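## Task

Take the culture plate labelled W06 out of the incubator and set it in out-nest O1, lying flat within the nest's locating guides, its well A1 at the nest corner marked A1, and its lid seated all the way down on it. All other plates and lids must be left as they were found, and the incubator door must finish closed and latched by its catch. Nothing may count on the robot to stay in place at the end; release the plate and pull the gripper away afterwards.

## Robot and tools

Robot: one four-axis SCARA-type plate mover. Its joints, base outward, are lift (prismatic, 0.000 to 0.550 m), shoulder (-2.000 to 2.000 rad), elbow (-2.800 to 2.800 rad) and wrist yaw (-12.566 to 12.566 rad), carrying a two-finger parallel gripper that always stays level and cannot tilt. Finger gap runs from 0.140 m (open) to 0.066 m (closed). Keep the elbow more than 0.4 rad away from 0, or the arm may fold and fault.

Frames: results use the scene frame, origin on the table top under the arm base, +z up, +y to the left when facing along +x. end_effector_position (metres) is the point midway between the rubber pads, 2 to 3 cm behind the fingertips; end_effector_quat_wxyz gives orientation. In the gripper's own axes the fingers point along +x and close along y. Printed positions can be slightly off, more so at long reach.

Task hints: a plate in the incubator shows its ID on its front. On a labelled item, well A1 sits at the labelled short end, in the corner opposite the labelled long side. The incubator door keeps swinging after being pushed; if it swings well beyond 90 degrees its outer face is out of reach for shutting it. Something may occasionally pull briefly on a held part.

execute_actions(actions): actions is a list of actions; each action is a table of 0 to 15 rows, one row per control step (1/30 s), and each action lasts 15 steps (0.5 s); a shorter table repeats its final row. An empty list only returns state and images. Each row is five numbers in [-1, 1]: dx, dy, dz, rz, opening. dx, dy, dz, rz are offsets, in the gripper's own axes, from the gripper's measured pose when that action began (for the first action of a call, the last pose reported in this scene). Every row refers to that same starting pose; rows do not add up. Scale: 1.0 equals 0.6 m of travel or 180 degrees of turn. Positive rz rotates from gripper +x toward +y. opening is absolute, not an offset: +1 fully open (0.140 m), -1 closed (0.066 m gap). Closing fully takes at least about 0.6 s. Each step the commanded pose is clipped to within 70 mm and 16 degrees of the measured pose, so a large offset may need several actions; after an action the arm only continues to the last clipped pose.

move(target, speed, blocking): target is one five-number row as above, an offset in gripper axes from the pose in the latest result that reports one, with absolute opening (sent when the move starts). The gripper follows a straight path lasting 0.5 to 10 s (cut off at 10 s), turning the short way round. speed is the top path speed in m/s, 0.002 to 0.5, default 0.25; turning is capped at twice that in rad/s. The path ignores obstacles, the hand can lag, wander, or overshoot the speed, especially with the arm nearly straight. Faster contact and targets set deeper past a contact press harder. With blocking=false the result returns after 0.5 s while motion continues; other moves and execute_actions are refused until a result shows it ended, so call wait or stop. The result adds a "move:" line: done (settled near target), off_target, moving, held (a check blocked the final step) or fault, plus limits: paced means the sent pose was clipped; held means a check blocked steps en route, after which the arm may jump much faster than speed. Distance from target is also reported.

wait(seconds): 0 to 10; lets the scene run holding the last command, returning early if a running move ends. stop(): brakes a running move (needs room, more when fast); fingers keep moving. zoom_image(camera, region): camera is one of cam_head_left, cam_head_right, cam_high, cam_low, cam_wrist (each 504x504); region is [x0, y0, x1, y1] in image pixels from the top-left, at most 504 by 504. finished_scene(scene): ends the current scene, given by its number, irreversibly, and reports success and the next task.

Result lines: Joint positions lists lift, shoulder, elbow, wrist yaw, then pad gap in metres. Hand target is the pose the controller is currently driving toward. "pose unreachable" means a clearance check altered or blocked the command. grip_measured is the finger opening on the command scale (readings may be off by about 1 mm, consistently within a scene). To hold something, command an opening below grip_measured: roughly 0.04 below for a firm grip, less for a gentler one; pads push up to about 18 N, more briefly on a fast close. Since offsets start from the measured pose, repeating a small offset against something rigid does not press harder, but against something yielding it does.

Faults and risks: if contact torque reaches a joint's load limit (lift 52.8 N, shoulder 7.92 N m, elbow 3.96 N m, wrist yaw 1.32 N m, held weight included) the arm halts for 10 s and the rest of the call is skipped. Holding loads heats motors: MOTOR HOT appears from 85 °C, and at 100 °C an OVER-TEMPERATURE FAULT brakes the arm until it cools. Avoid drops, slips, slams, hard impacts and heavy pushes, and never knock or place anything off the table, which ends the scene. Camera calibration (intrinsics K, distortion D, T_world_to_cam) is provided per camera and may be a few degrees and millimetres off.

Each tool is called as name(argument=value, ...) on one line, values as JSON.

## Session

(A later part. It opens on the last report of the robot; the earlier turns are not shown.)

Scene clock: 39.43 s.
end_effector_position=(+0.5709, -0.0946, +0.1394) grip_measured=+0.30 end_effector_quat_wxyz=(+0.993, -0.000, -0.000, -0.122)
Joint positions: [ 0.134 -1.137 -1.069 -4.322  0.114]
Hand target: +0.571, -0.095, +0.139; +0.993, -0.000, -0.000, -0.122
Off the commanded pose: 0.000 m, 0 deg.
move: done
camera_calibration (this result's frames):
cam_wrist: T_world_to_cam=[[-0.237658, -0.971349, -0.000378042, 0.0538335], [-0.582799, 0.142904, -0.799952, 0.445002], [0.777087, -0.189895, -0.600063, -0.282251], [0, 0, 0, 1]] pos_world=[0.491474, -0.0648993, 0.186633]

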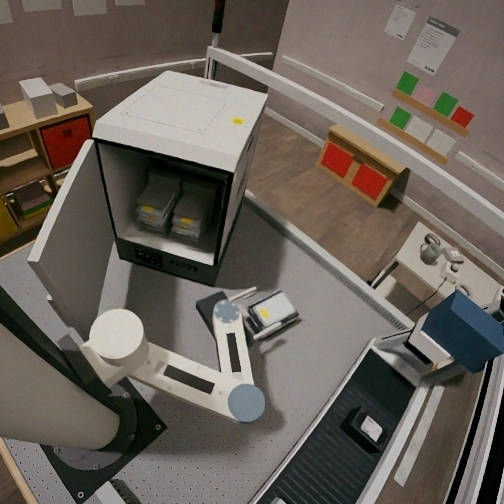

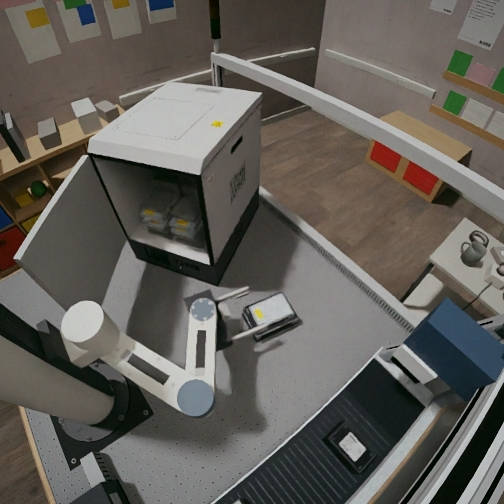

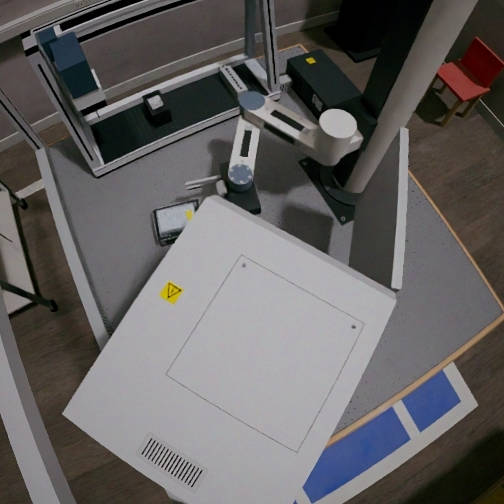

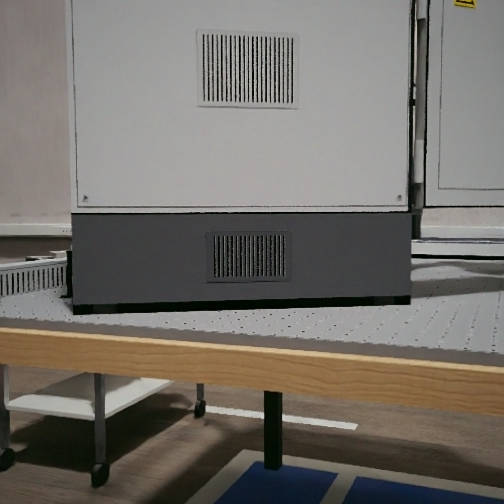

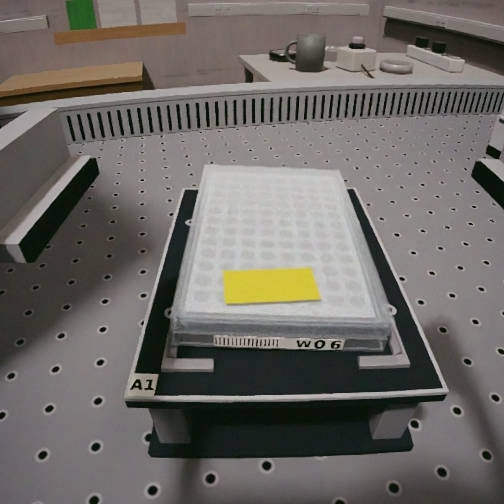

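move(target=[0.1, 0, -0.12, 0, 0.3], speed=0.15)

move(target=[0, 0, 0, 0, -0.56])

move(target=[-0.005, -0.005, 0.01, 0, -0.56], speed=0.03)

move(target=[0, 0, -0.011, 0, -0.56], speed=0.03)

move(target=[0, 0, 0, 0, 0.3])

move(target=[-0.1, 0, 0.12, 0, 0.3])

Scene clock: 40.50 s.
end_effector_position=(+0.6291, -0.1092, +0.0674) grip_measured=+0.30 end_effector_quat_wxyz=(+0.993, -0.000, -0.000, -0.122)
Joint positions: [ 0.062 -1.031 -1.353 -4.144  0.114]
Hand target: +0.629, -0.109, +0.067; +0.993, -0.000, -0.000, -0.122
Off the commanded pose: 0.000 m, 0 deg.
move: done
camera_calibration (this result's frames):
cam_wrist: T_world_to_cam=[[-0.238138, -0.971231, -0.000378042, 0.053811], [-0.582728, 0.143191, -0.799952, 0.423362], [0.776993, -0.190279, -0.600063, -0.373494], [0, 0, 0, 1]] pos_world=[0.549721, -0.0794268, 0.11457]

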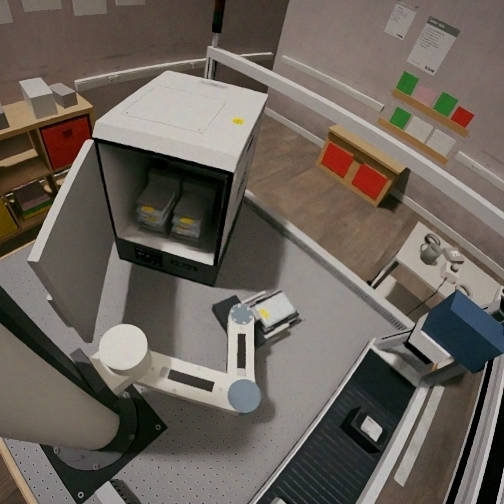

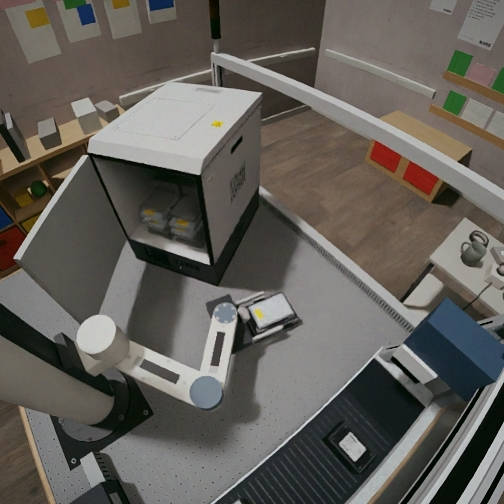

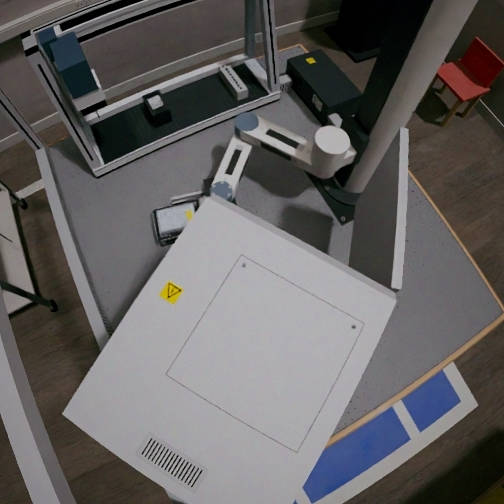

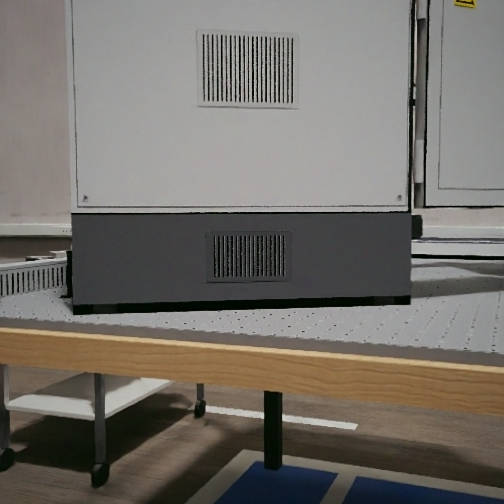

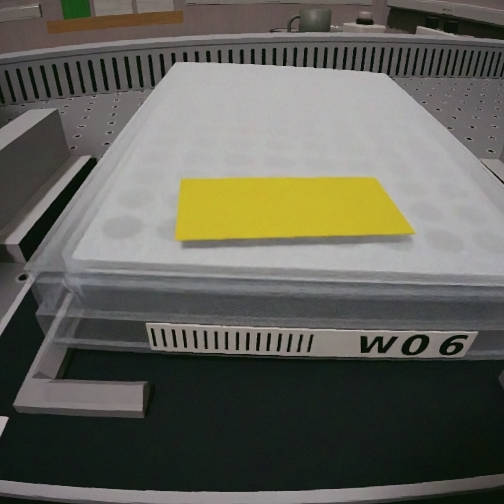

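Scene clock: 41.00 s.
end_effector_position=(+0.6291, -0.1092, +0.0674) grip_measured=-0.49 end_effector_quat_wxyz=(+0.993, -0.000, -0.000, -0.122)
Joint positions: [ 0.062 -1.031 -1.353 -4.144  0.085]
Hand target: +0.629, -0.109, +0.067; +0.993, -0.000, -0.000, -0.122
Off the commanded pose: 0.000 m, 0 deg.
move: done
camera_calibration (this result's frames):
cam_wrist: T_world_to_cam=[[-0.238182, -0.971221, -0.000378042, 0.0538343], [-0.582722, 0.143218, -0.799952, 0.42336], [0.776984, -0.190314, -0.600063, -0.373492], [0, 0, 0, 1]] pos_world=[0.549721, -0.0794283, 0.11457]

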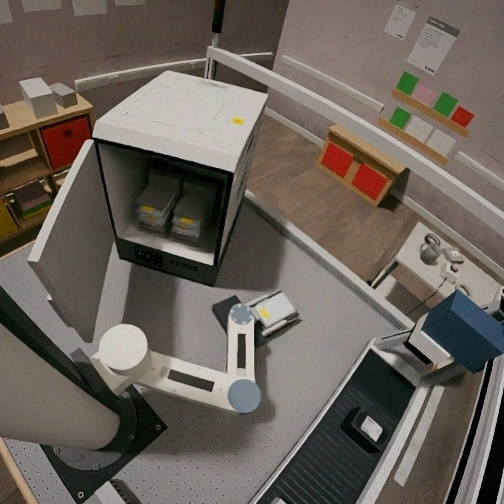

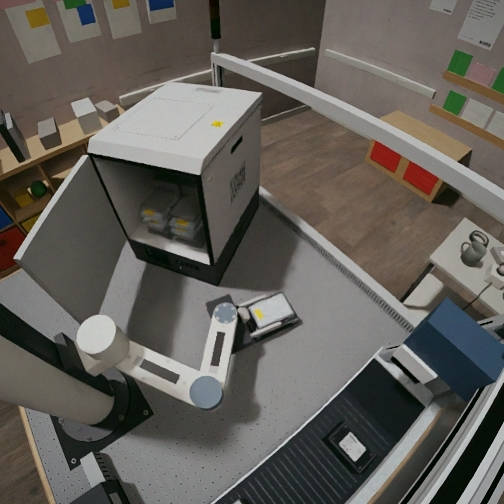

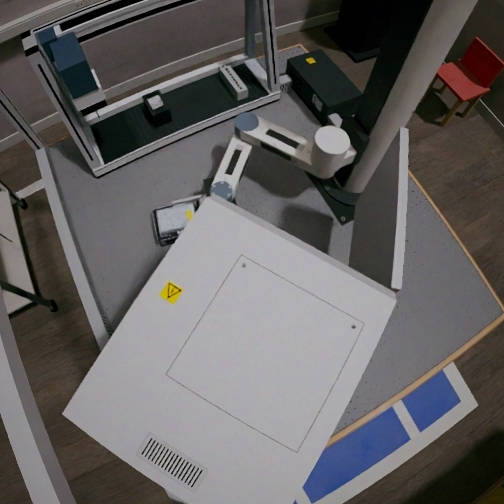

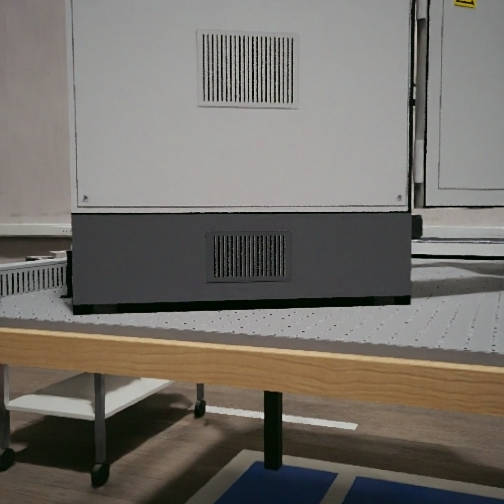

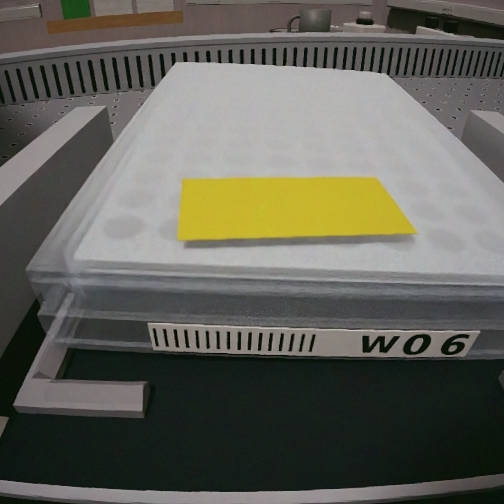

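Scene clock: 41.70 s.
end_effector_position=(+0.6255, -0.1113, +0.0734) grip_measured=-0.49 end_effector_quat_wxyz=(+0.993, -0.000, -0.000, -0.122)
Joint positions: [ 0.068 -1.046 -1.338 -4.144  0.085]
Hand target: +0.625, -0.111, +0.073; +0.993, -0.000, -0.000, -0.122
Off the commanded pose: 0.000 m, 0 deg.
move: done
camera_calibration (this result's frames):
cam_wrist: T_world_to_cam=[[-0.238307, -0.97119, -0.000378042, 0.0509438], [-0.582703, 0.143293, -0.799952, 0.426343], [0.77696, -0.190414, -0.600063, -0.367512], [0, 0, 0, 1]] pos_world=[0.546114, -0.0815953, 0.120543]

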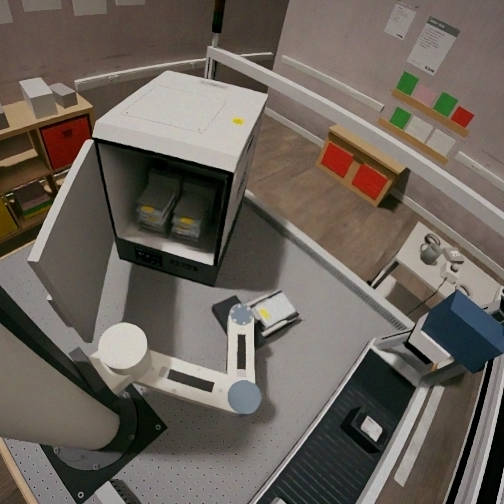

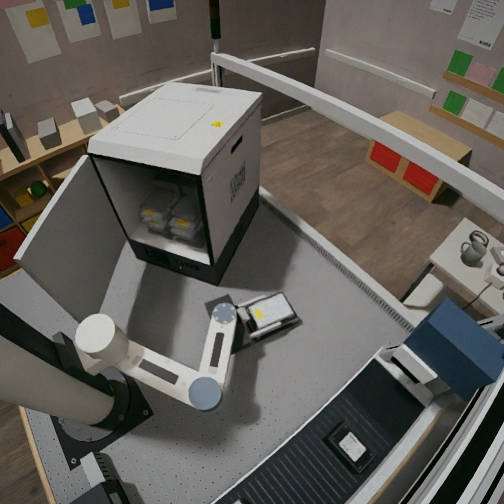

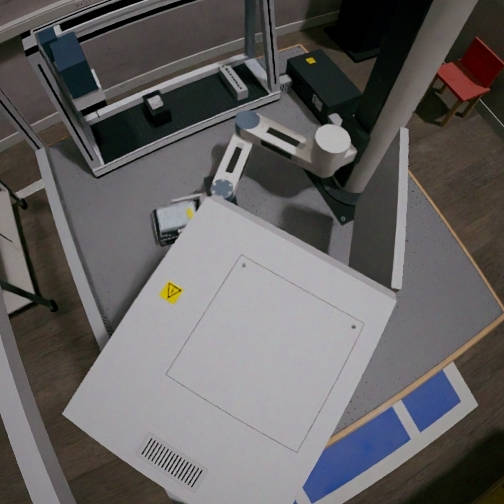

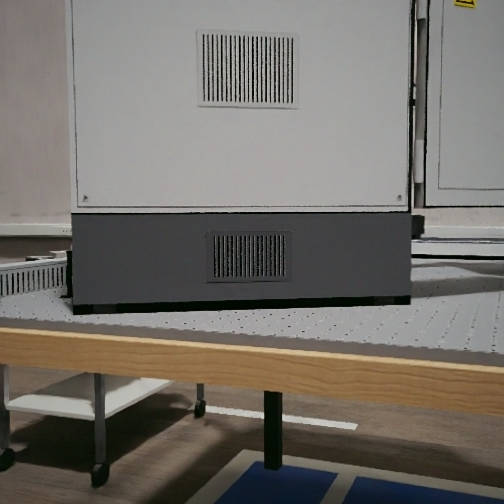

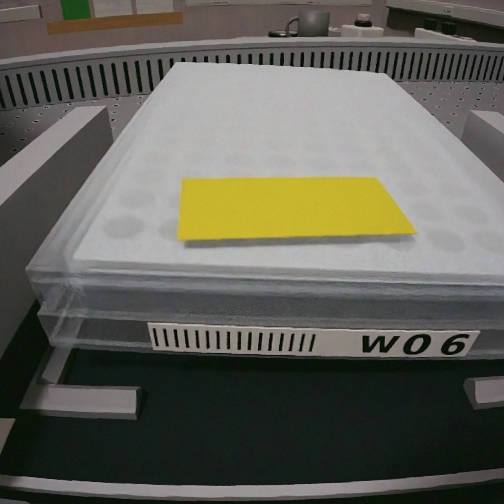

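Scene clock: 42.40 s.
end_effector_position=(+0.6255, -0.1109, +0.0669) grip_measured=-0.49 end_effector_quat_wxyz=(+0.993, -0.000, -0.000, -0.121)
Joint positions: [ 0.062 -1.046 -1.338 -4.142  0.085]
Hand target: +0.626, -0.111, +0.067; +0.993, -0.000, -0.000, -0.122
Off the commanded pose: 0.001 m, 0 deg.
move: done
camera_calibration (this result's frames):
cam_wrist: T_world_to_cam=[[-0.235965, -0.971762, -0.000378042, 0.0498891], [-0.583047, 0.141888, -0.799952, 0.421191], [0.777417, -0.18854, -0.600063, -0.371369], [0, 0, 0, 1]] pos_world=[0.546055, -0.0812995, 0.114107]

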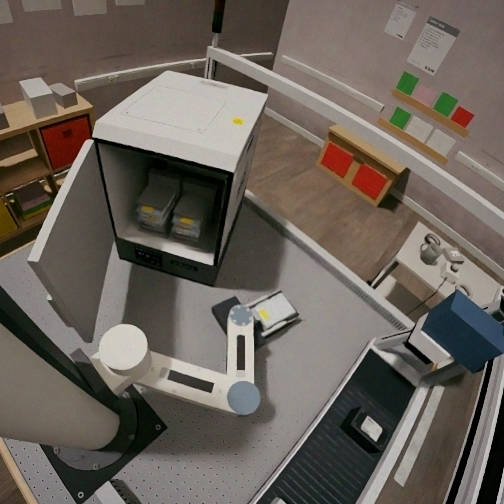

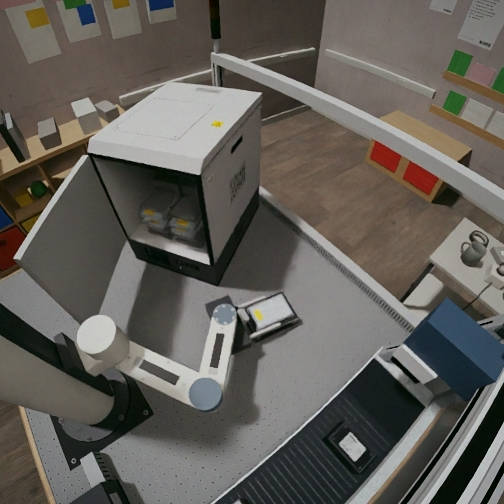

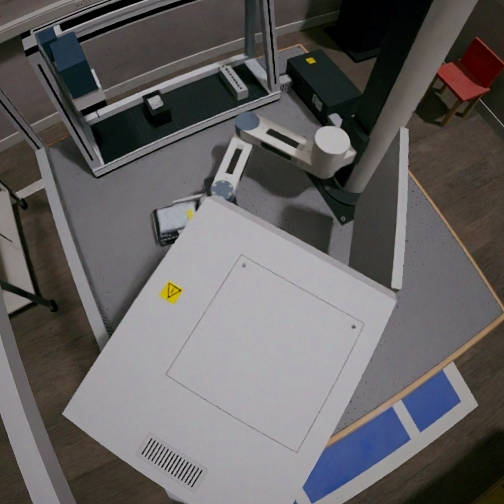

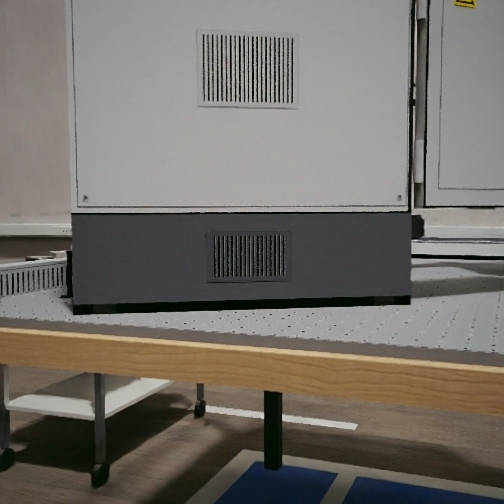

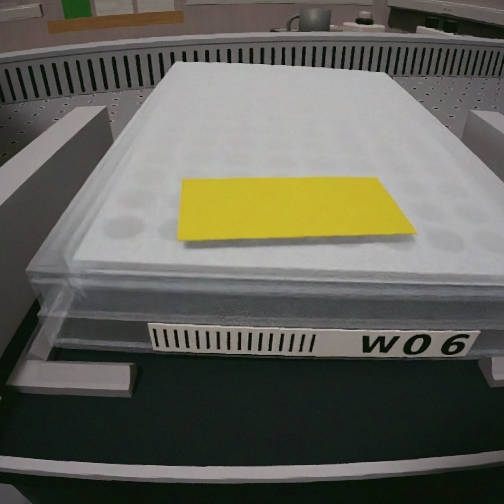

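Scene clock: 42.90 s.
end_effector_position=(+0.6255, -0.1108, +0.0669) grip_measured=+0.30 end_effector_quat_wxyz=(+0.993, -0.000, -0.000, -0.121)
Joint positions: [ 0.062 -1.046 -1.338 -4.142  0.114]
Hand target: +0.626, -0.111, +0.067; +0.993, -0.000, -0.000, -0.121
Off the commanded pose: 0.000 m, 0 deg.
move: done
camera_calibration (this result's frames):
cam_wrist: T_world_to_cam=[[-0.235633, -0.971842, -0.000378042, 0.0497386], [-0.583096, 0.141688, -0.799952, 0.421198], [0.777481, -0.188274, -0.600063, -0.371352], [0, 0, 0, 1]] pos_world=[0.546038, -0.0812568, 0.114122]

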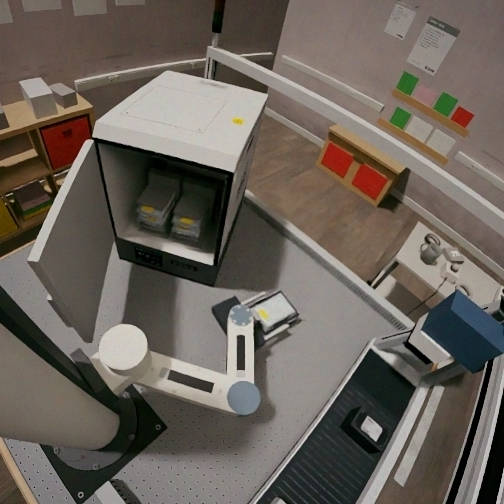

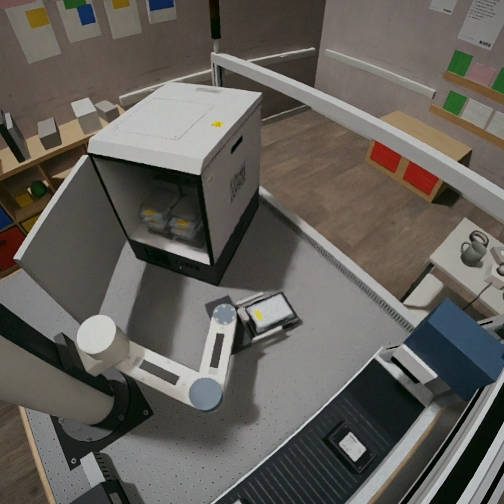

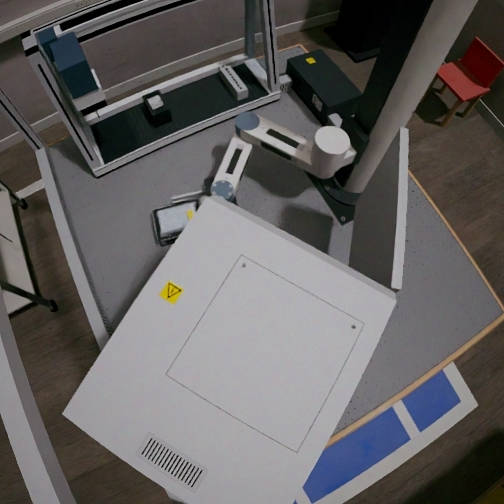

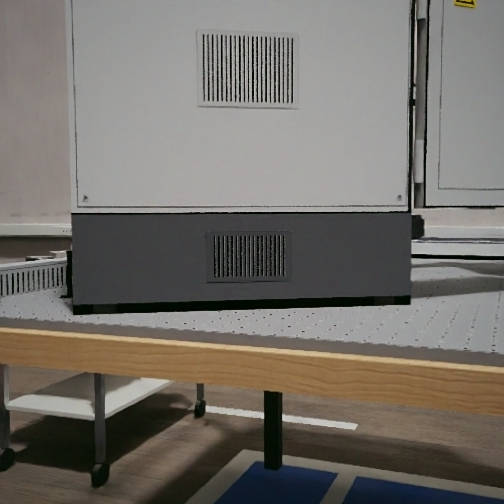

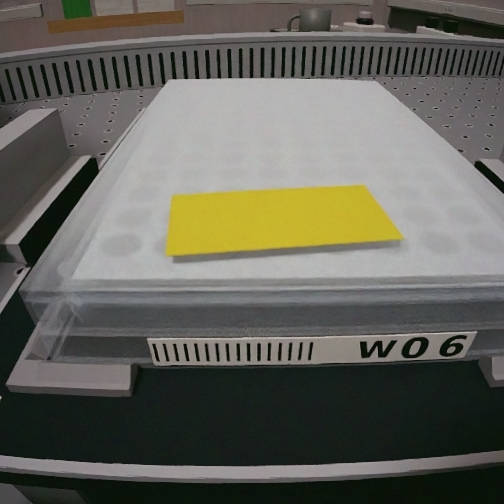

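Scene clock: 43.67 s.
end_effector_position=(+0.5672, -0.0964, +0.1390) grip_measured=+0.30 end_effector_quat_wxyz=(+0.993, -0.000, -0.000, -0.121)
Joint positions: [ 0.134 -1.153 -1.054 -4.318  0.114]
Hand target: +0.567, -0.096, +0.139; +0.993, -0.000, -0.000, -0.121
Off the commanded pose: 0.000 m, 0 deg.
move: done
camera_calibration (this result's frames):
cam_wrist: T_world_to_cam=[[-0.235234, -0.971939, -0.000378042, 0.0498001], [-0.583154, 0.141449, -0.799952, 0.442834], [0.777558, -0.187956, -0.600063, -0.280102], [0, 0, 0, 1]] pos_world=[0.487751, -0.0668828, 0.186185]

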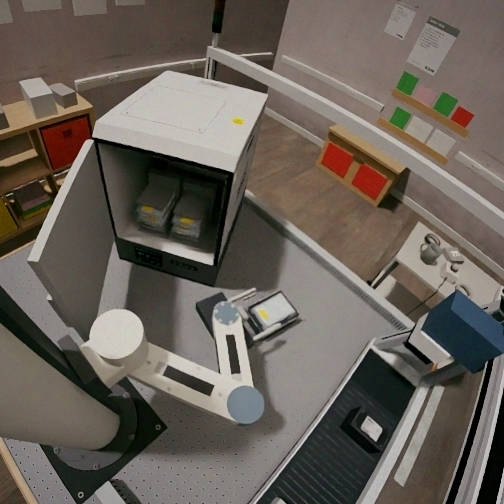

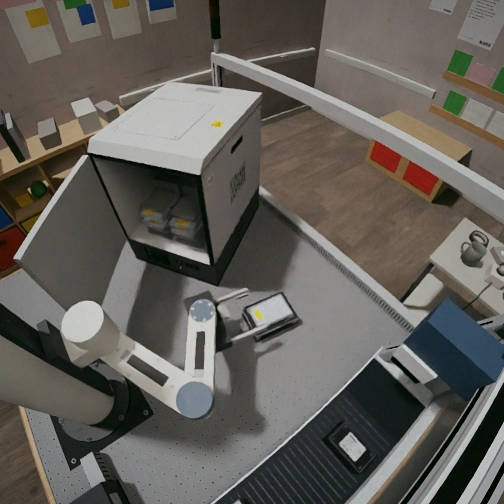

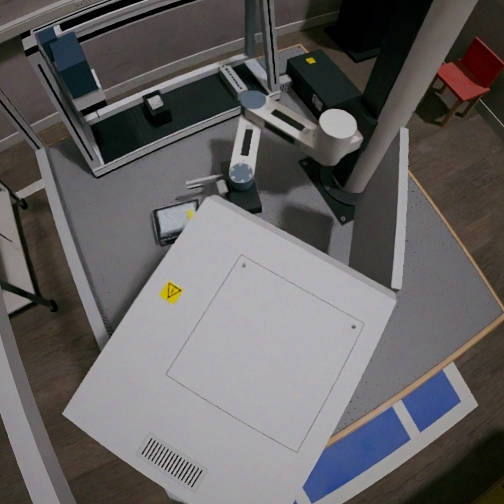

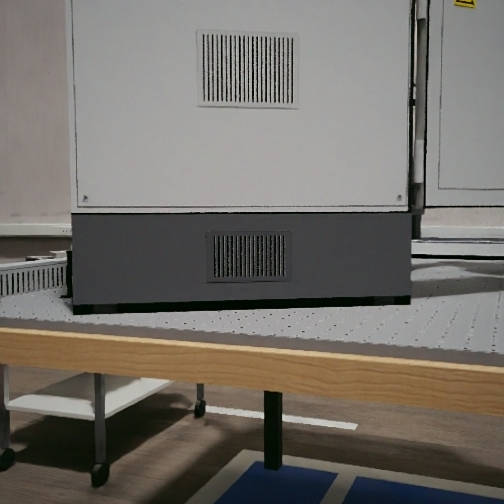

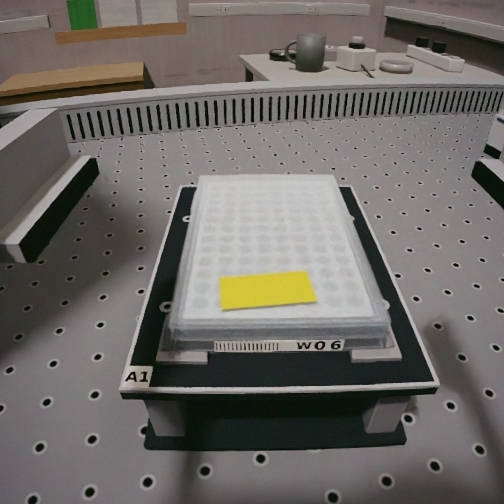

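move(target=[-0.33, 0.53, 0.68, 0.35, -1], speed=0.4)

Scene clock: 45.90 s.
end_effector_position=(+0.4509, +0.2598, +0.5471) grip_measured=-1.00 end_effector_quat_wxyz=(+0.909, -0.000, -0.000, +0.416)
Joint positions: [ 0.542 -0.252 -0.949 -4.225  0.066]
Hand target: +0.451, +0.260, +0.547; +0.909, -0.000, -0.000, +0.416
Off the commanded pose: 0.000 m, 0 deg.
move: done
camera_calibration (this result's frames):
cam_wrist: T_world_to_cam=[[0.759156, -0.650909, -0.000378042, -0.163019], [-0.390816, -0.455345, -0.799952, 0.719366], [0.520524, 0.607436, -0.600063, 0.0314154], [0, 0, 0, 1]] pos_world=[0.388544, 0.202366, 0.594248]

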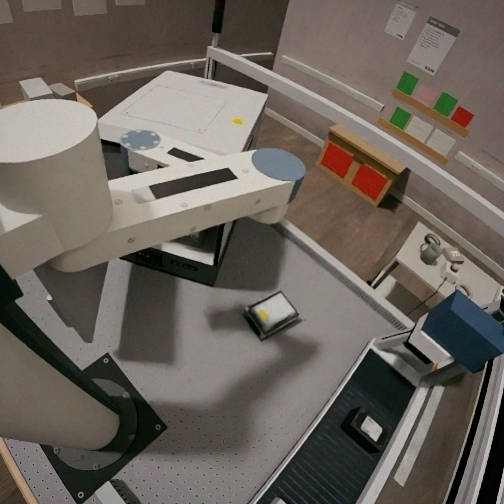

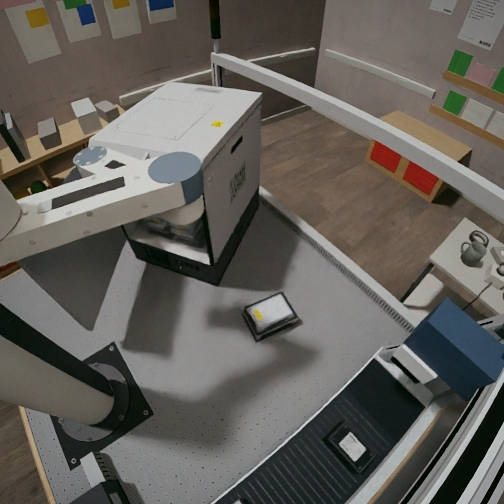

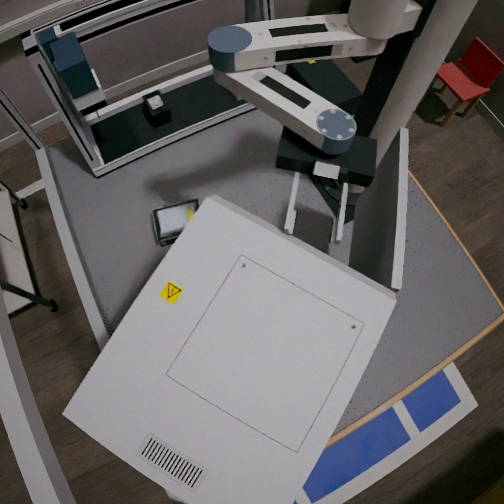

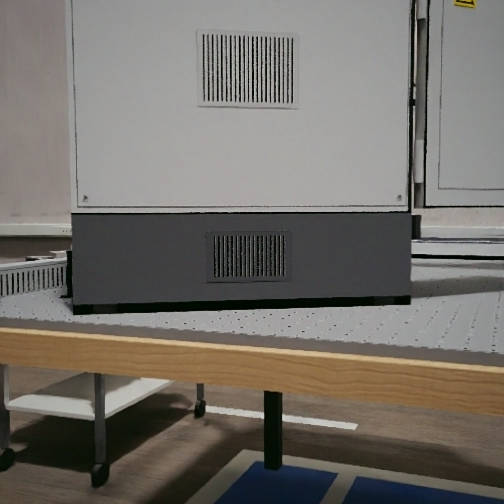

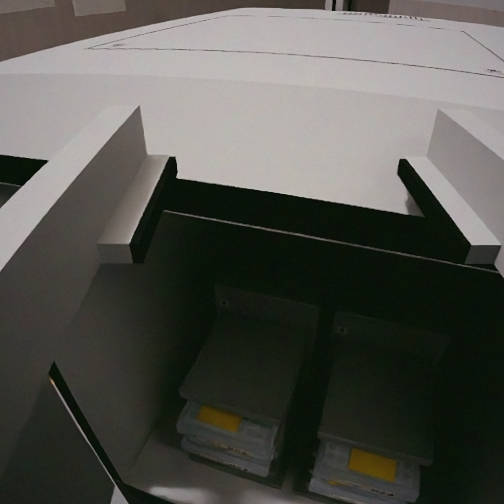

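move(target=[-0.295, 0.52, 0.01, 0, -1], speed=0.15)

Scene clock: 48.73 s.
end_effector_position=(+0.0990, +0.3297, +0.5530) grip_measured=-1.00 end_effector_quat_wxyz=(+0.909, -0.000, -0.000, +0.416)
Joint positions: [ 0.548  1.327 -1.126 -5.626  0.066]
Hand target: +0.099, +0.330, +0.553; +0.909, -0.000, -0.000, +0.416
Off the commanded pose: 0.000 m, 0 deg.
move: done
camera_calibration (this result's frames):
cam_wrist: T_world_to_cam=[[0.759225, -0.650828, -0.000378042, 0.14964], [-0.390768, -0.455386, -0.799952, 0.618425], [0.520459, 0.607492, -0.600063, 0.175689], [0, 0, 0, 1]] pos_world=[0.0366106, 0.272283, 0.600192]

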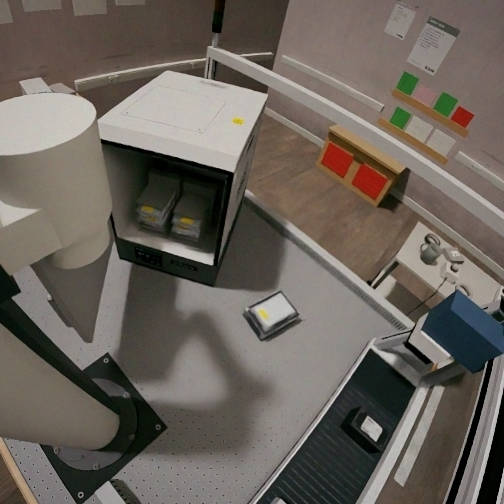

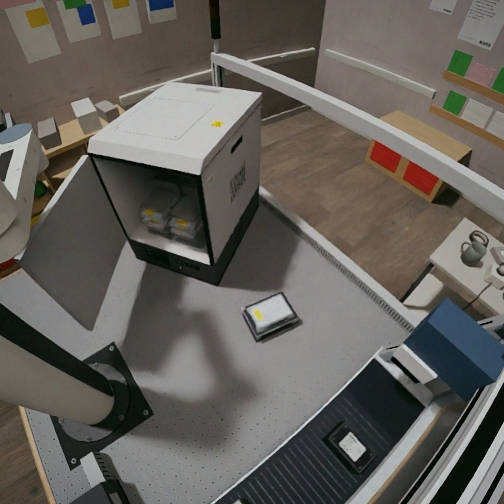

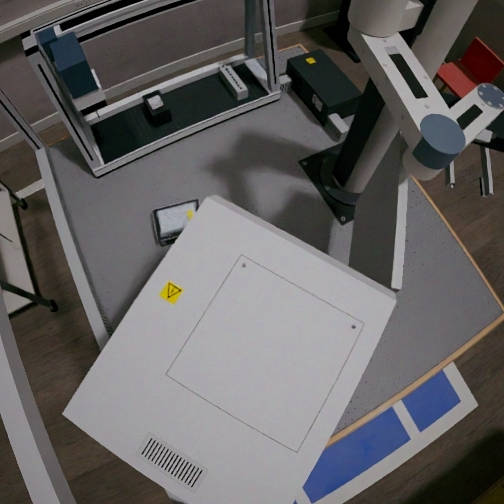

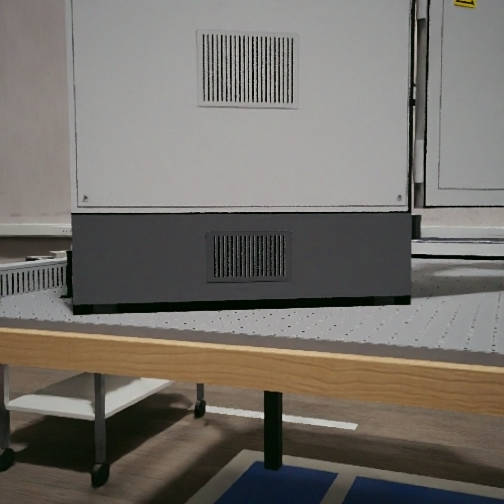

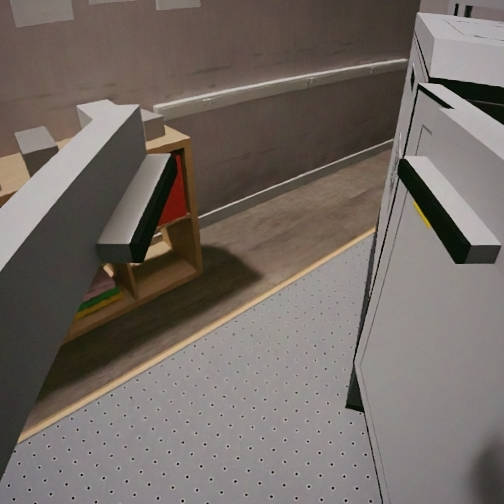

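Lower, then push to the right.

move(target=[0, 0, -0.12, 0, -1], speed=0.1)

move(target=[0, -0.3, 0, -0.2, -1], speed=0.12)

wait(seconds=2)

Scene clock: 49.87 s.
end_effector_position=(+0.0990, +0.3297, +0.4809) grip_measured=-1.00 end_effector_quat_wxyz=(+0.909, -0.000, -0.000, +0.416)
Joint positions: [ 0.476  1.327 -1.126 -5.626  0.066]
Hand target: +0.099, +0.330, +0.481; +0.909, -0.000, -0.000, +0.416
Off the commanded pose: 0.000 m, 0 deg.
move: done
camera_calibration (this result's frames):
cam_wrist: T_world_to_cam=[[0.759225, -0.650829, -0.000378042, 0.149608], [-0.390768, -0.455386, -0.799952, 0.56078], [0.52046, 0.607491, -0.600063, 0.132445], [0, 0, 0, 1]] pos_world=[0.036617, 0.272281, 0.528129]

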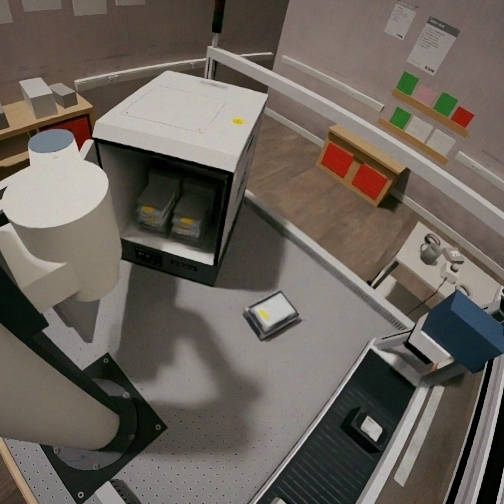

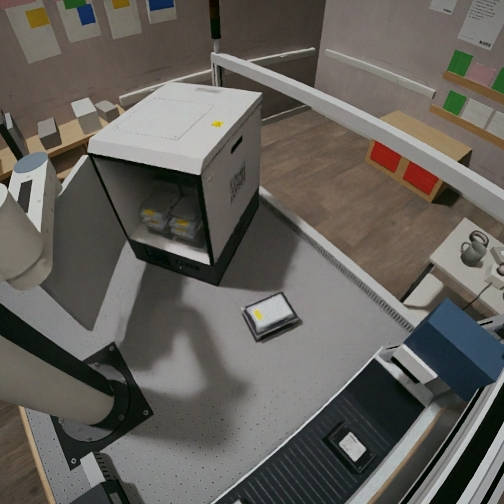

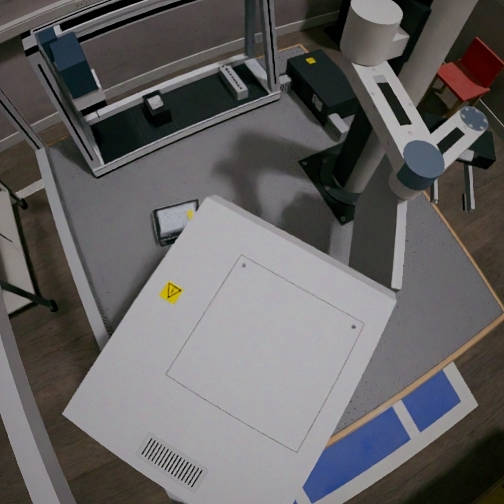

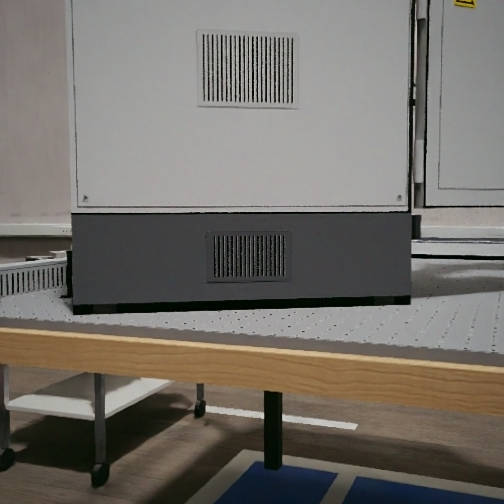

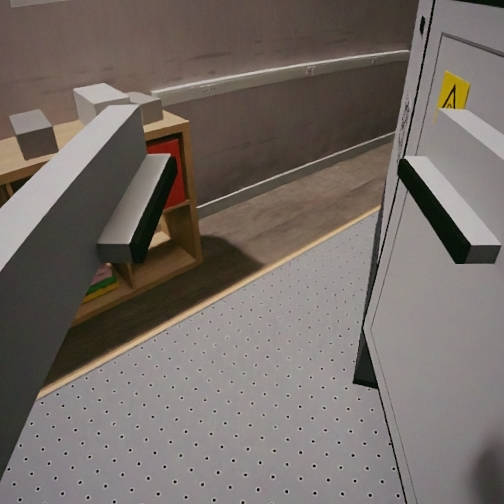

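Scene clock: 52.73 s.
end_effector_position=(+0.2352, +0.2121, +0.4809) grip_measured=-1.00 end_effector_quat_wxyz=(+0.993, -0.000, -0.000, +0.115)
Joint positions: [ 0.476  0.969 -0.757 -6.266  0.066]
Hand target: +0.235, +0.212, +0.481; +0.993, -0.000, -0.000, +0.115
Off the commanded pose: 0.000 m, 0 deg.
move: done
camera_calibration (this result's frames):
cam_wrist: T_world_to_cam=[[0.231634, -0.972803, -0.000378042, 0.161974], [-0.583813, -0.138701, -0.799952, 0.538692], [0.778144, 0.185517, -0.600063, 0.161884], [0, 0, 0, 1]] pos_world=[0.151008, 0.202254, 0.52813]

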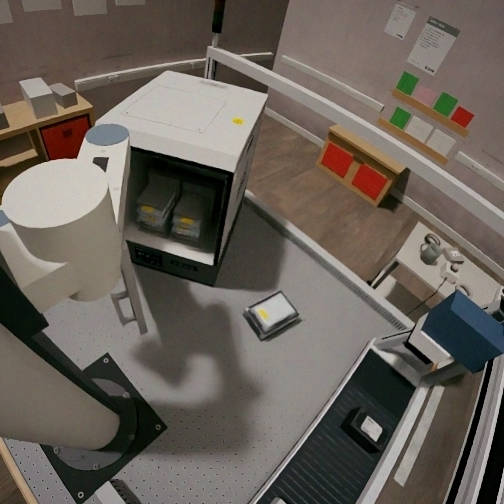

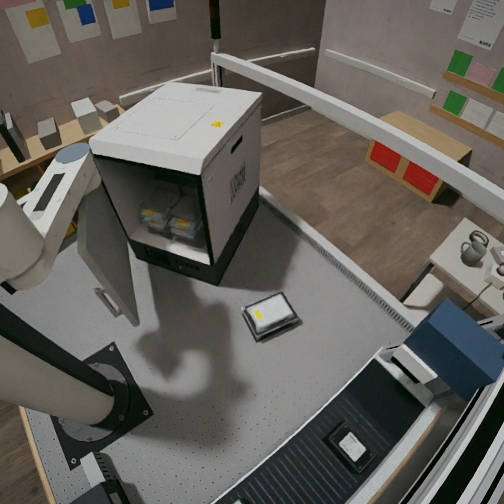

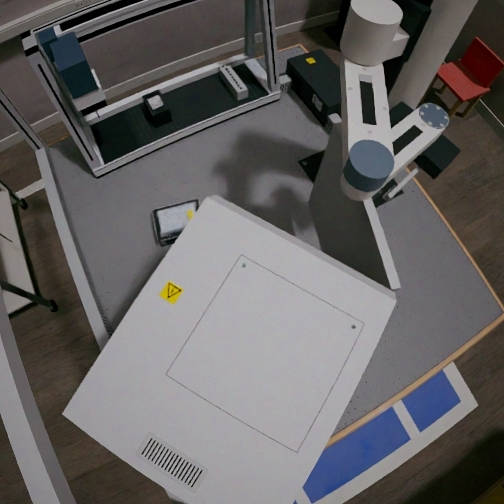

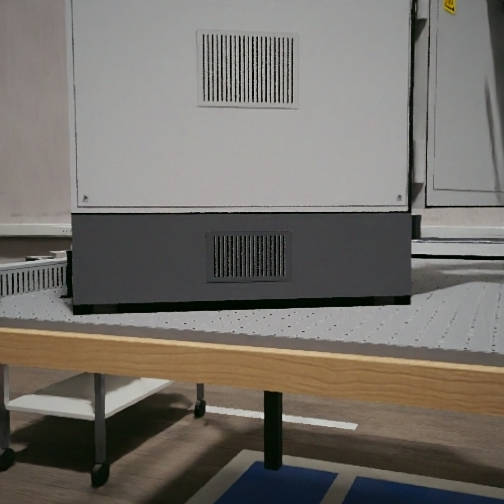

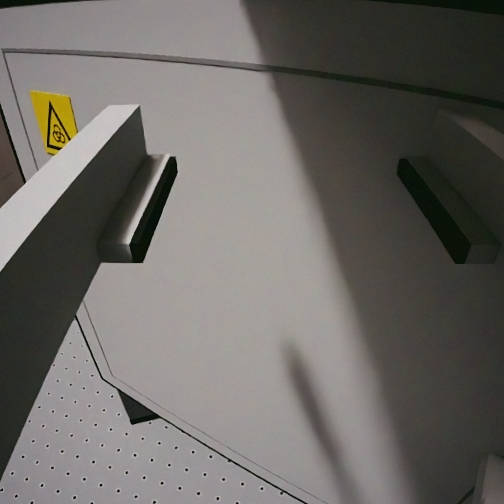

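Scene clock: 54.73 s.
end_effector_position=(+0.2352, +0.2121, +0.4809) grip_measured=-1.00 end_effector_quat_wxyz=(+0.993, -0.000, -0.000, +0.115)
Joint positions: [ 0.476  0.969 -0.757 -6.266  0.066]
Hand target: +0.235, +0.212, +0.481; +0.993, -0.000, -0.000, +0.115
Off the commanded pose: 0.000 m, 0 deg.
wait: 2.00 s; at rest by 0.17 s
camera_calibration (this result's frames):
cam_wrist: T_world_to_cam=[[0.231619, -0.972807, -0.000378042, 0.16198], [-0.583816, -0.138692, -0.799952, 0.53869], [0.778147, 0.185505, -0.600063, 0.161886], [0, 0, 0, 1]] pos_world=[0.151007, 0.202257, 0.52813]

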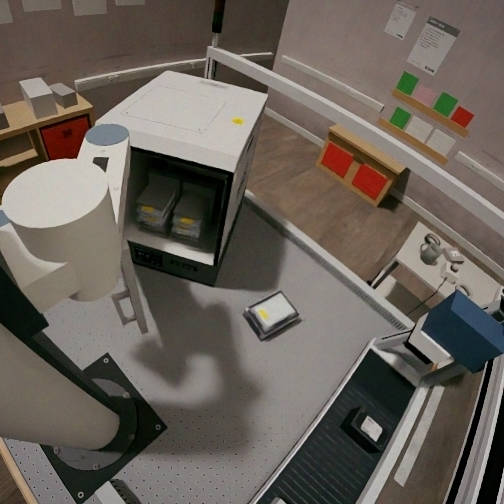

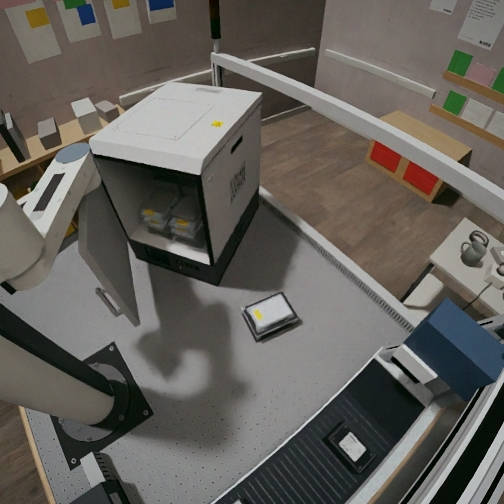

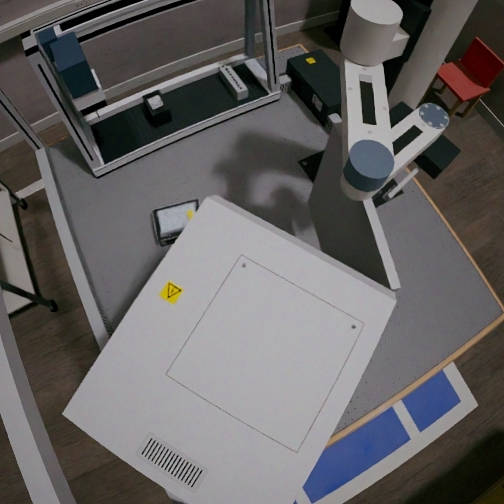

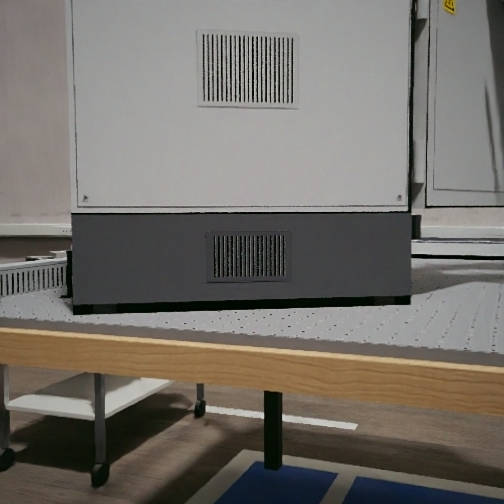

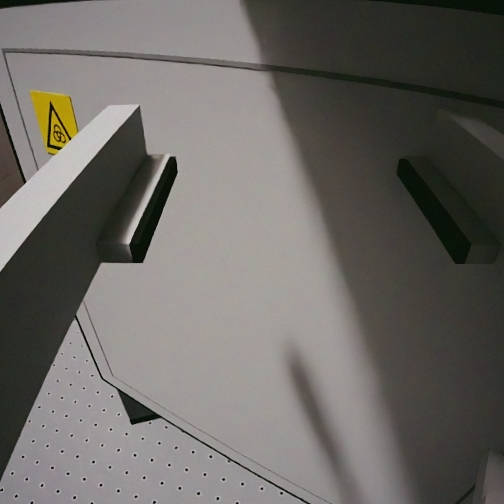

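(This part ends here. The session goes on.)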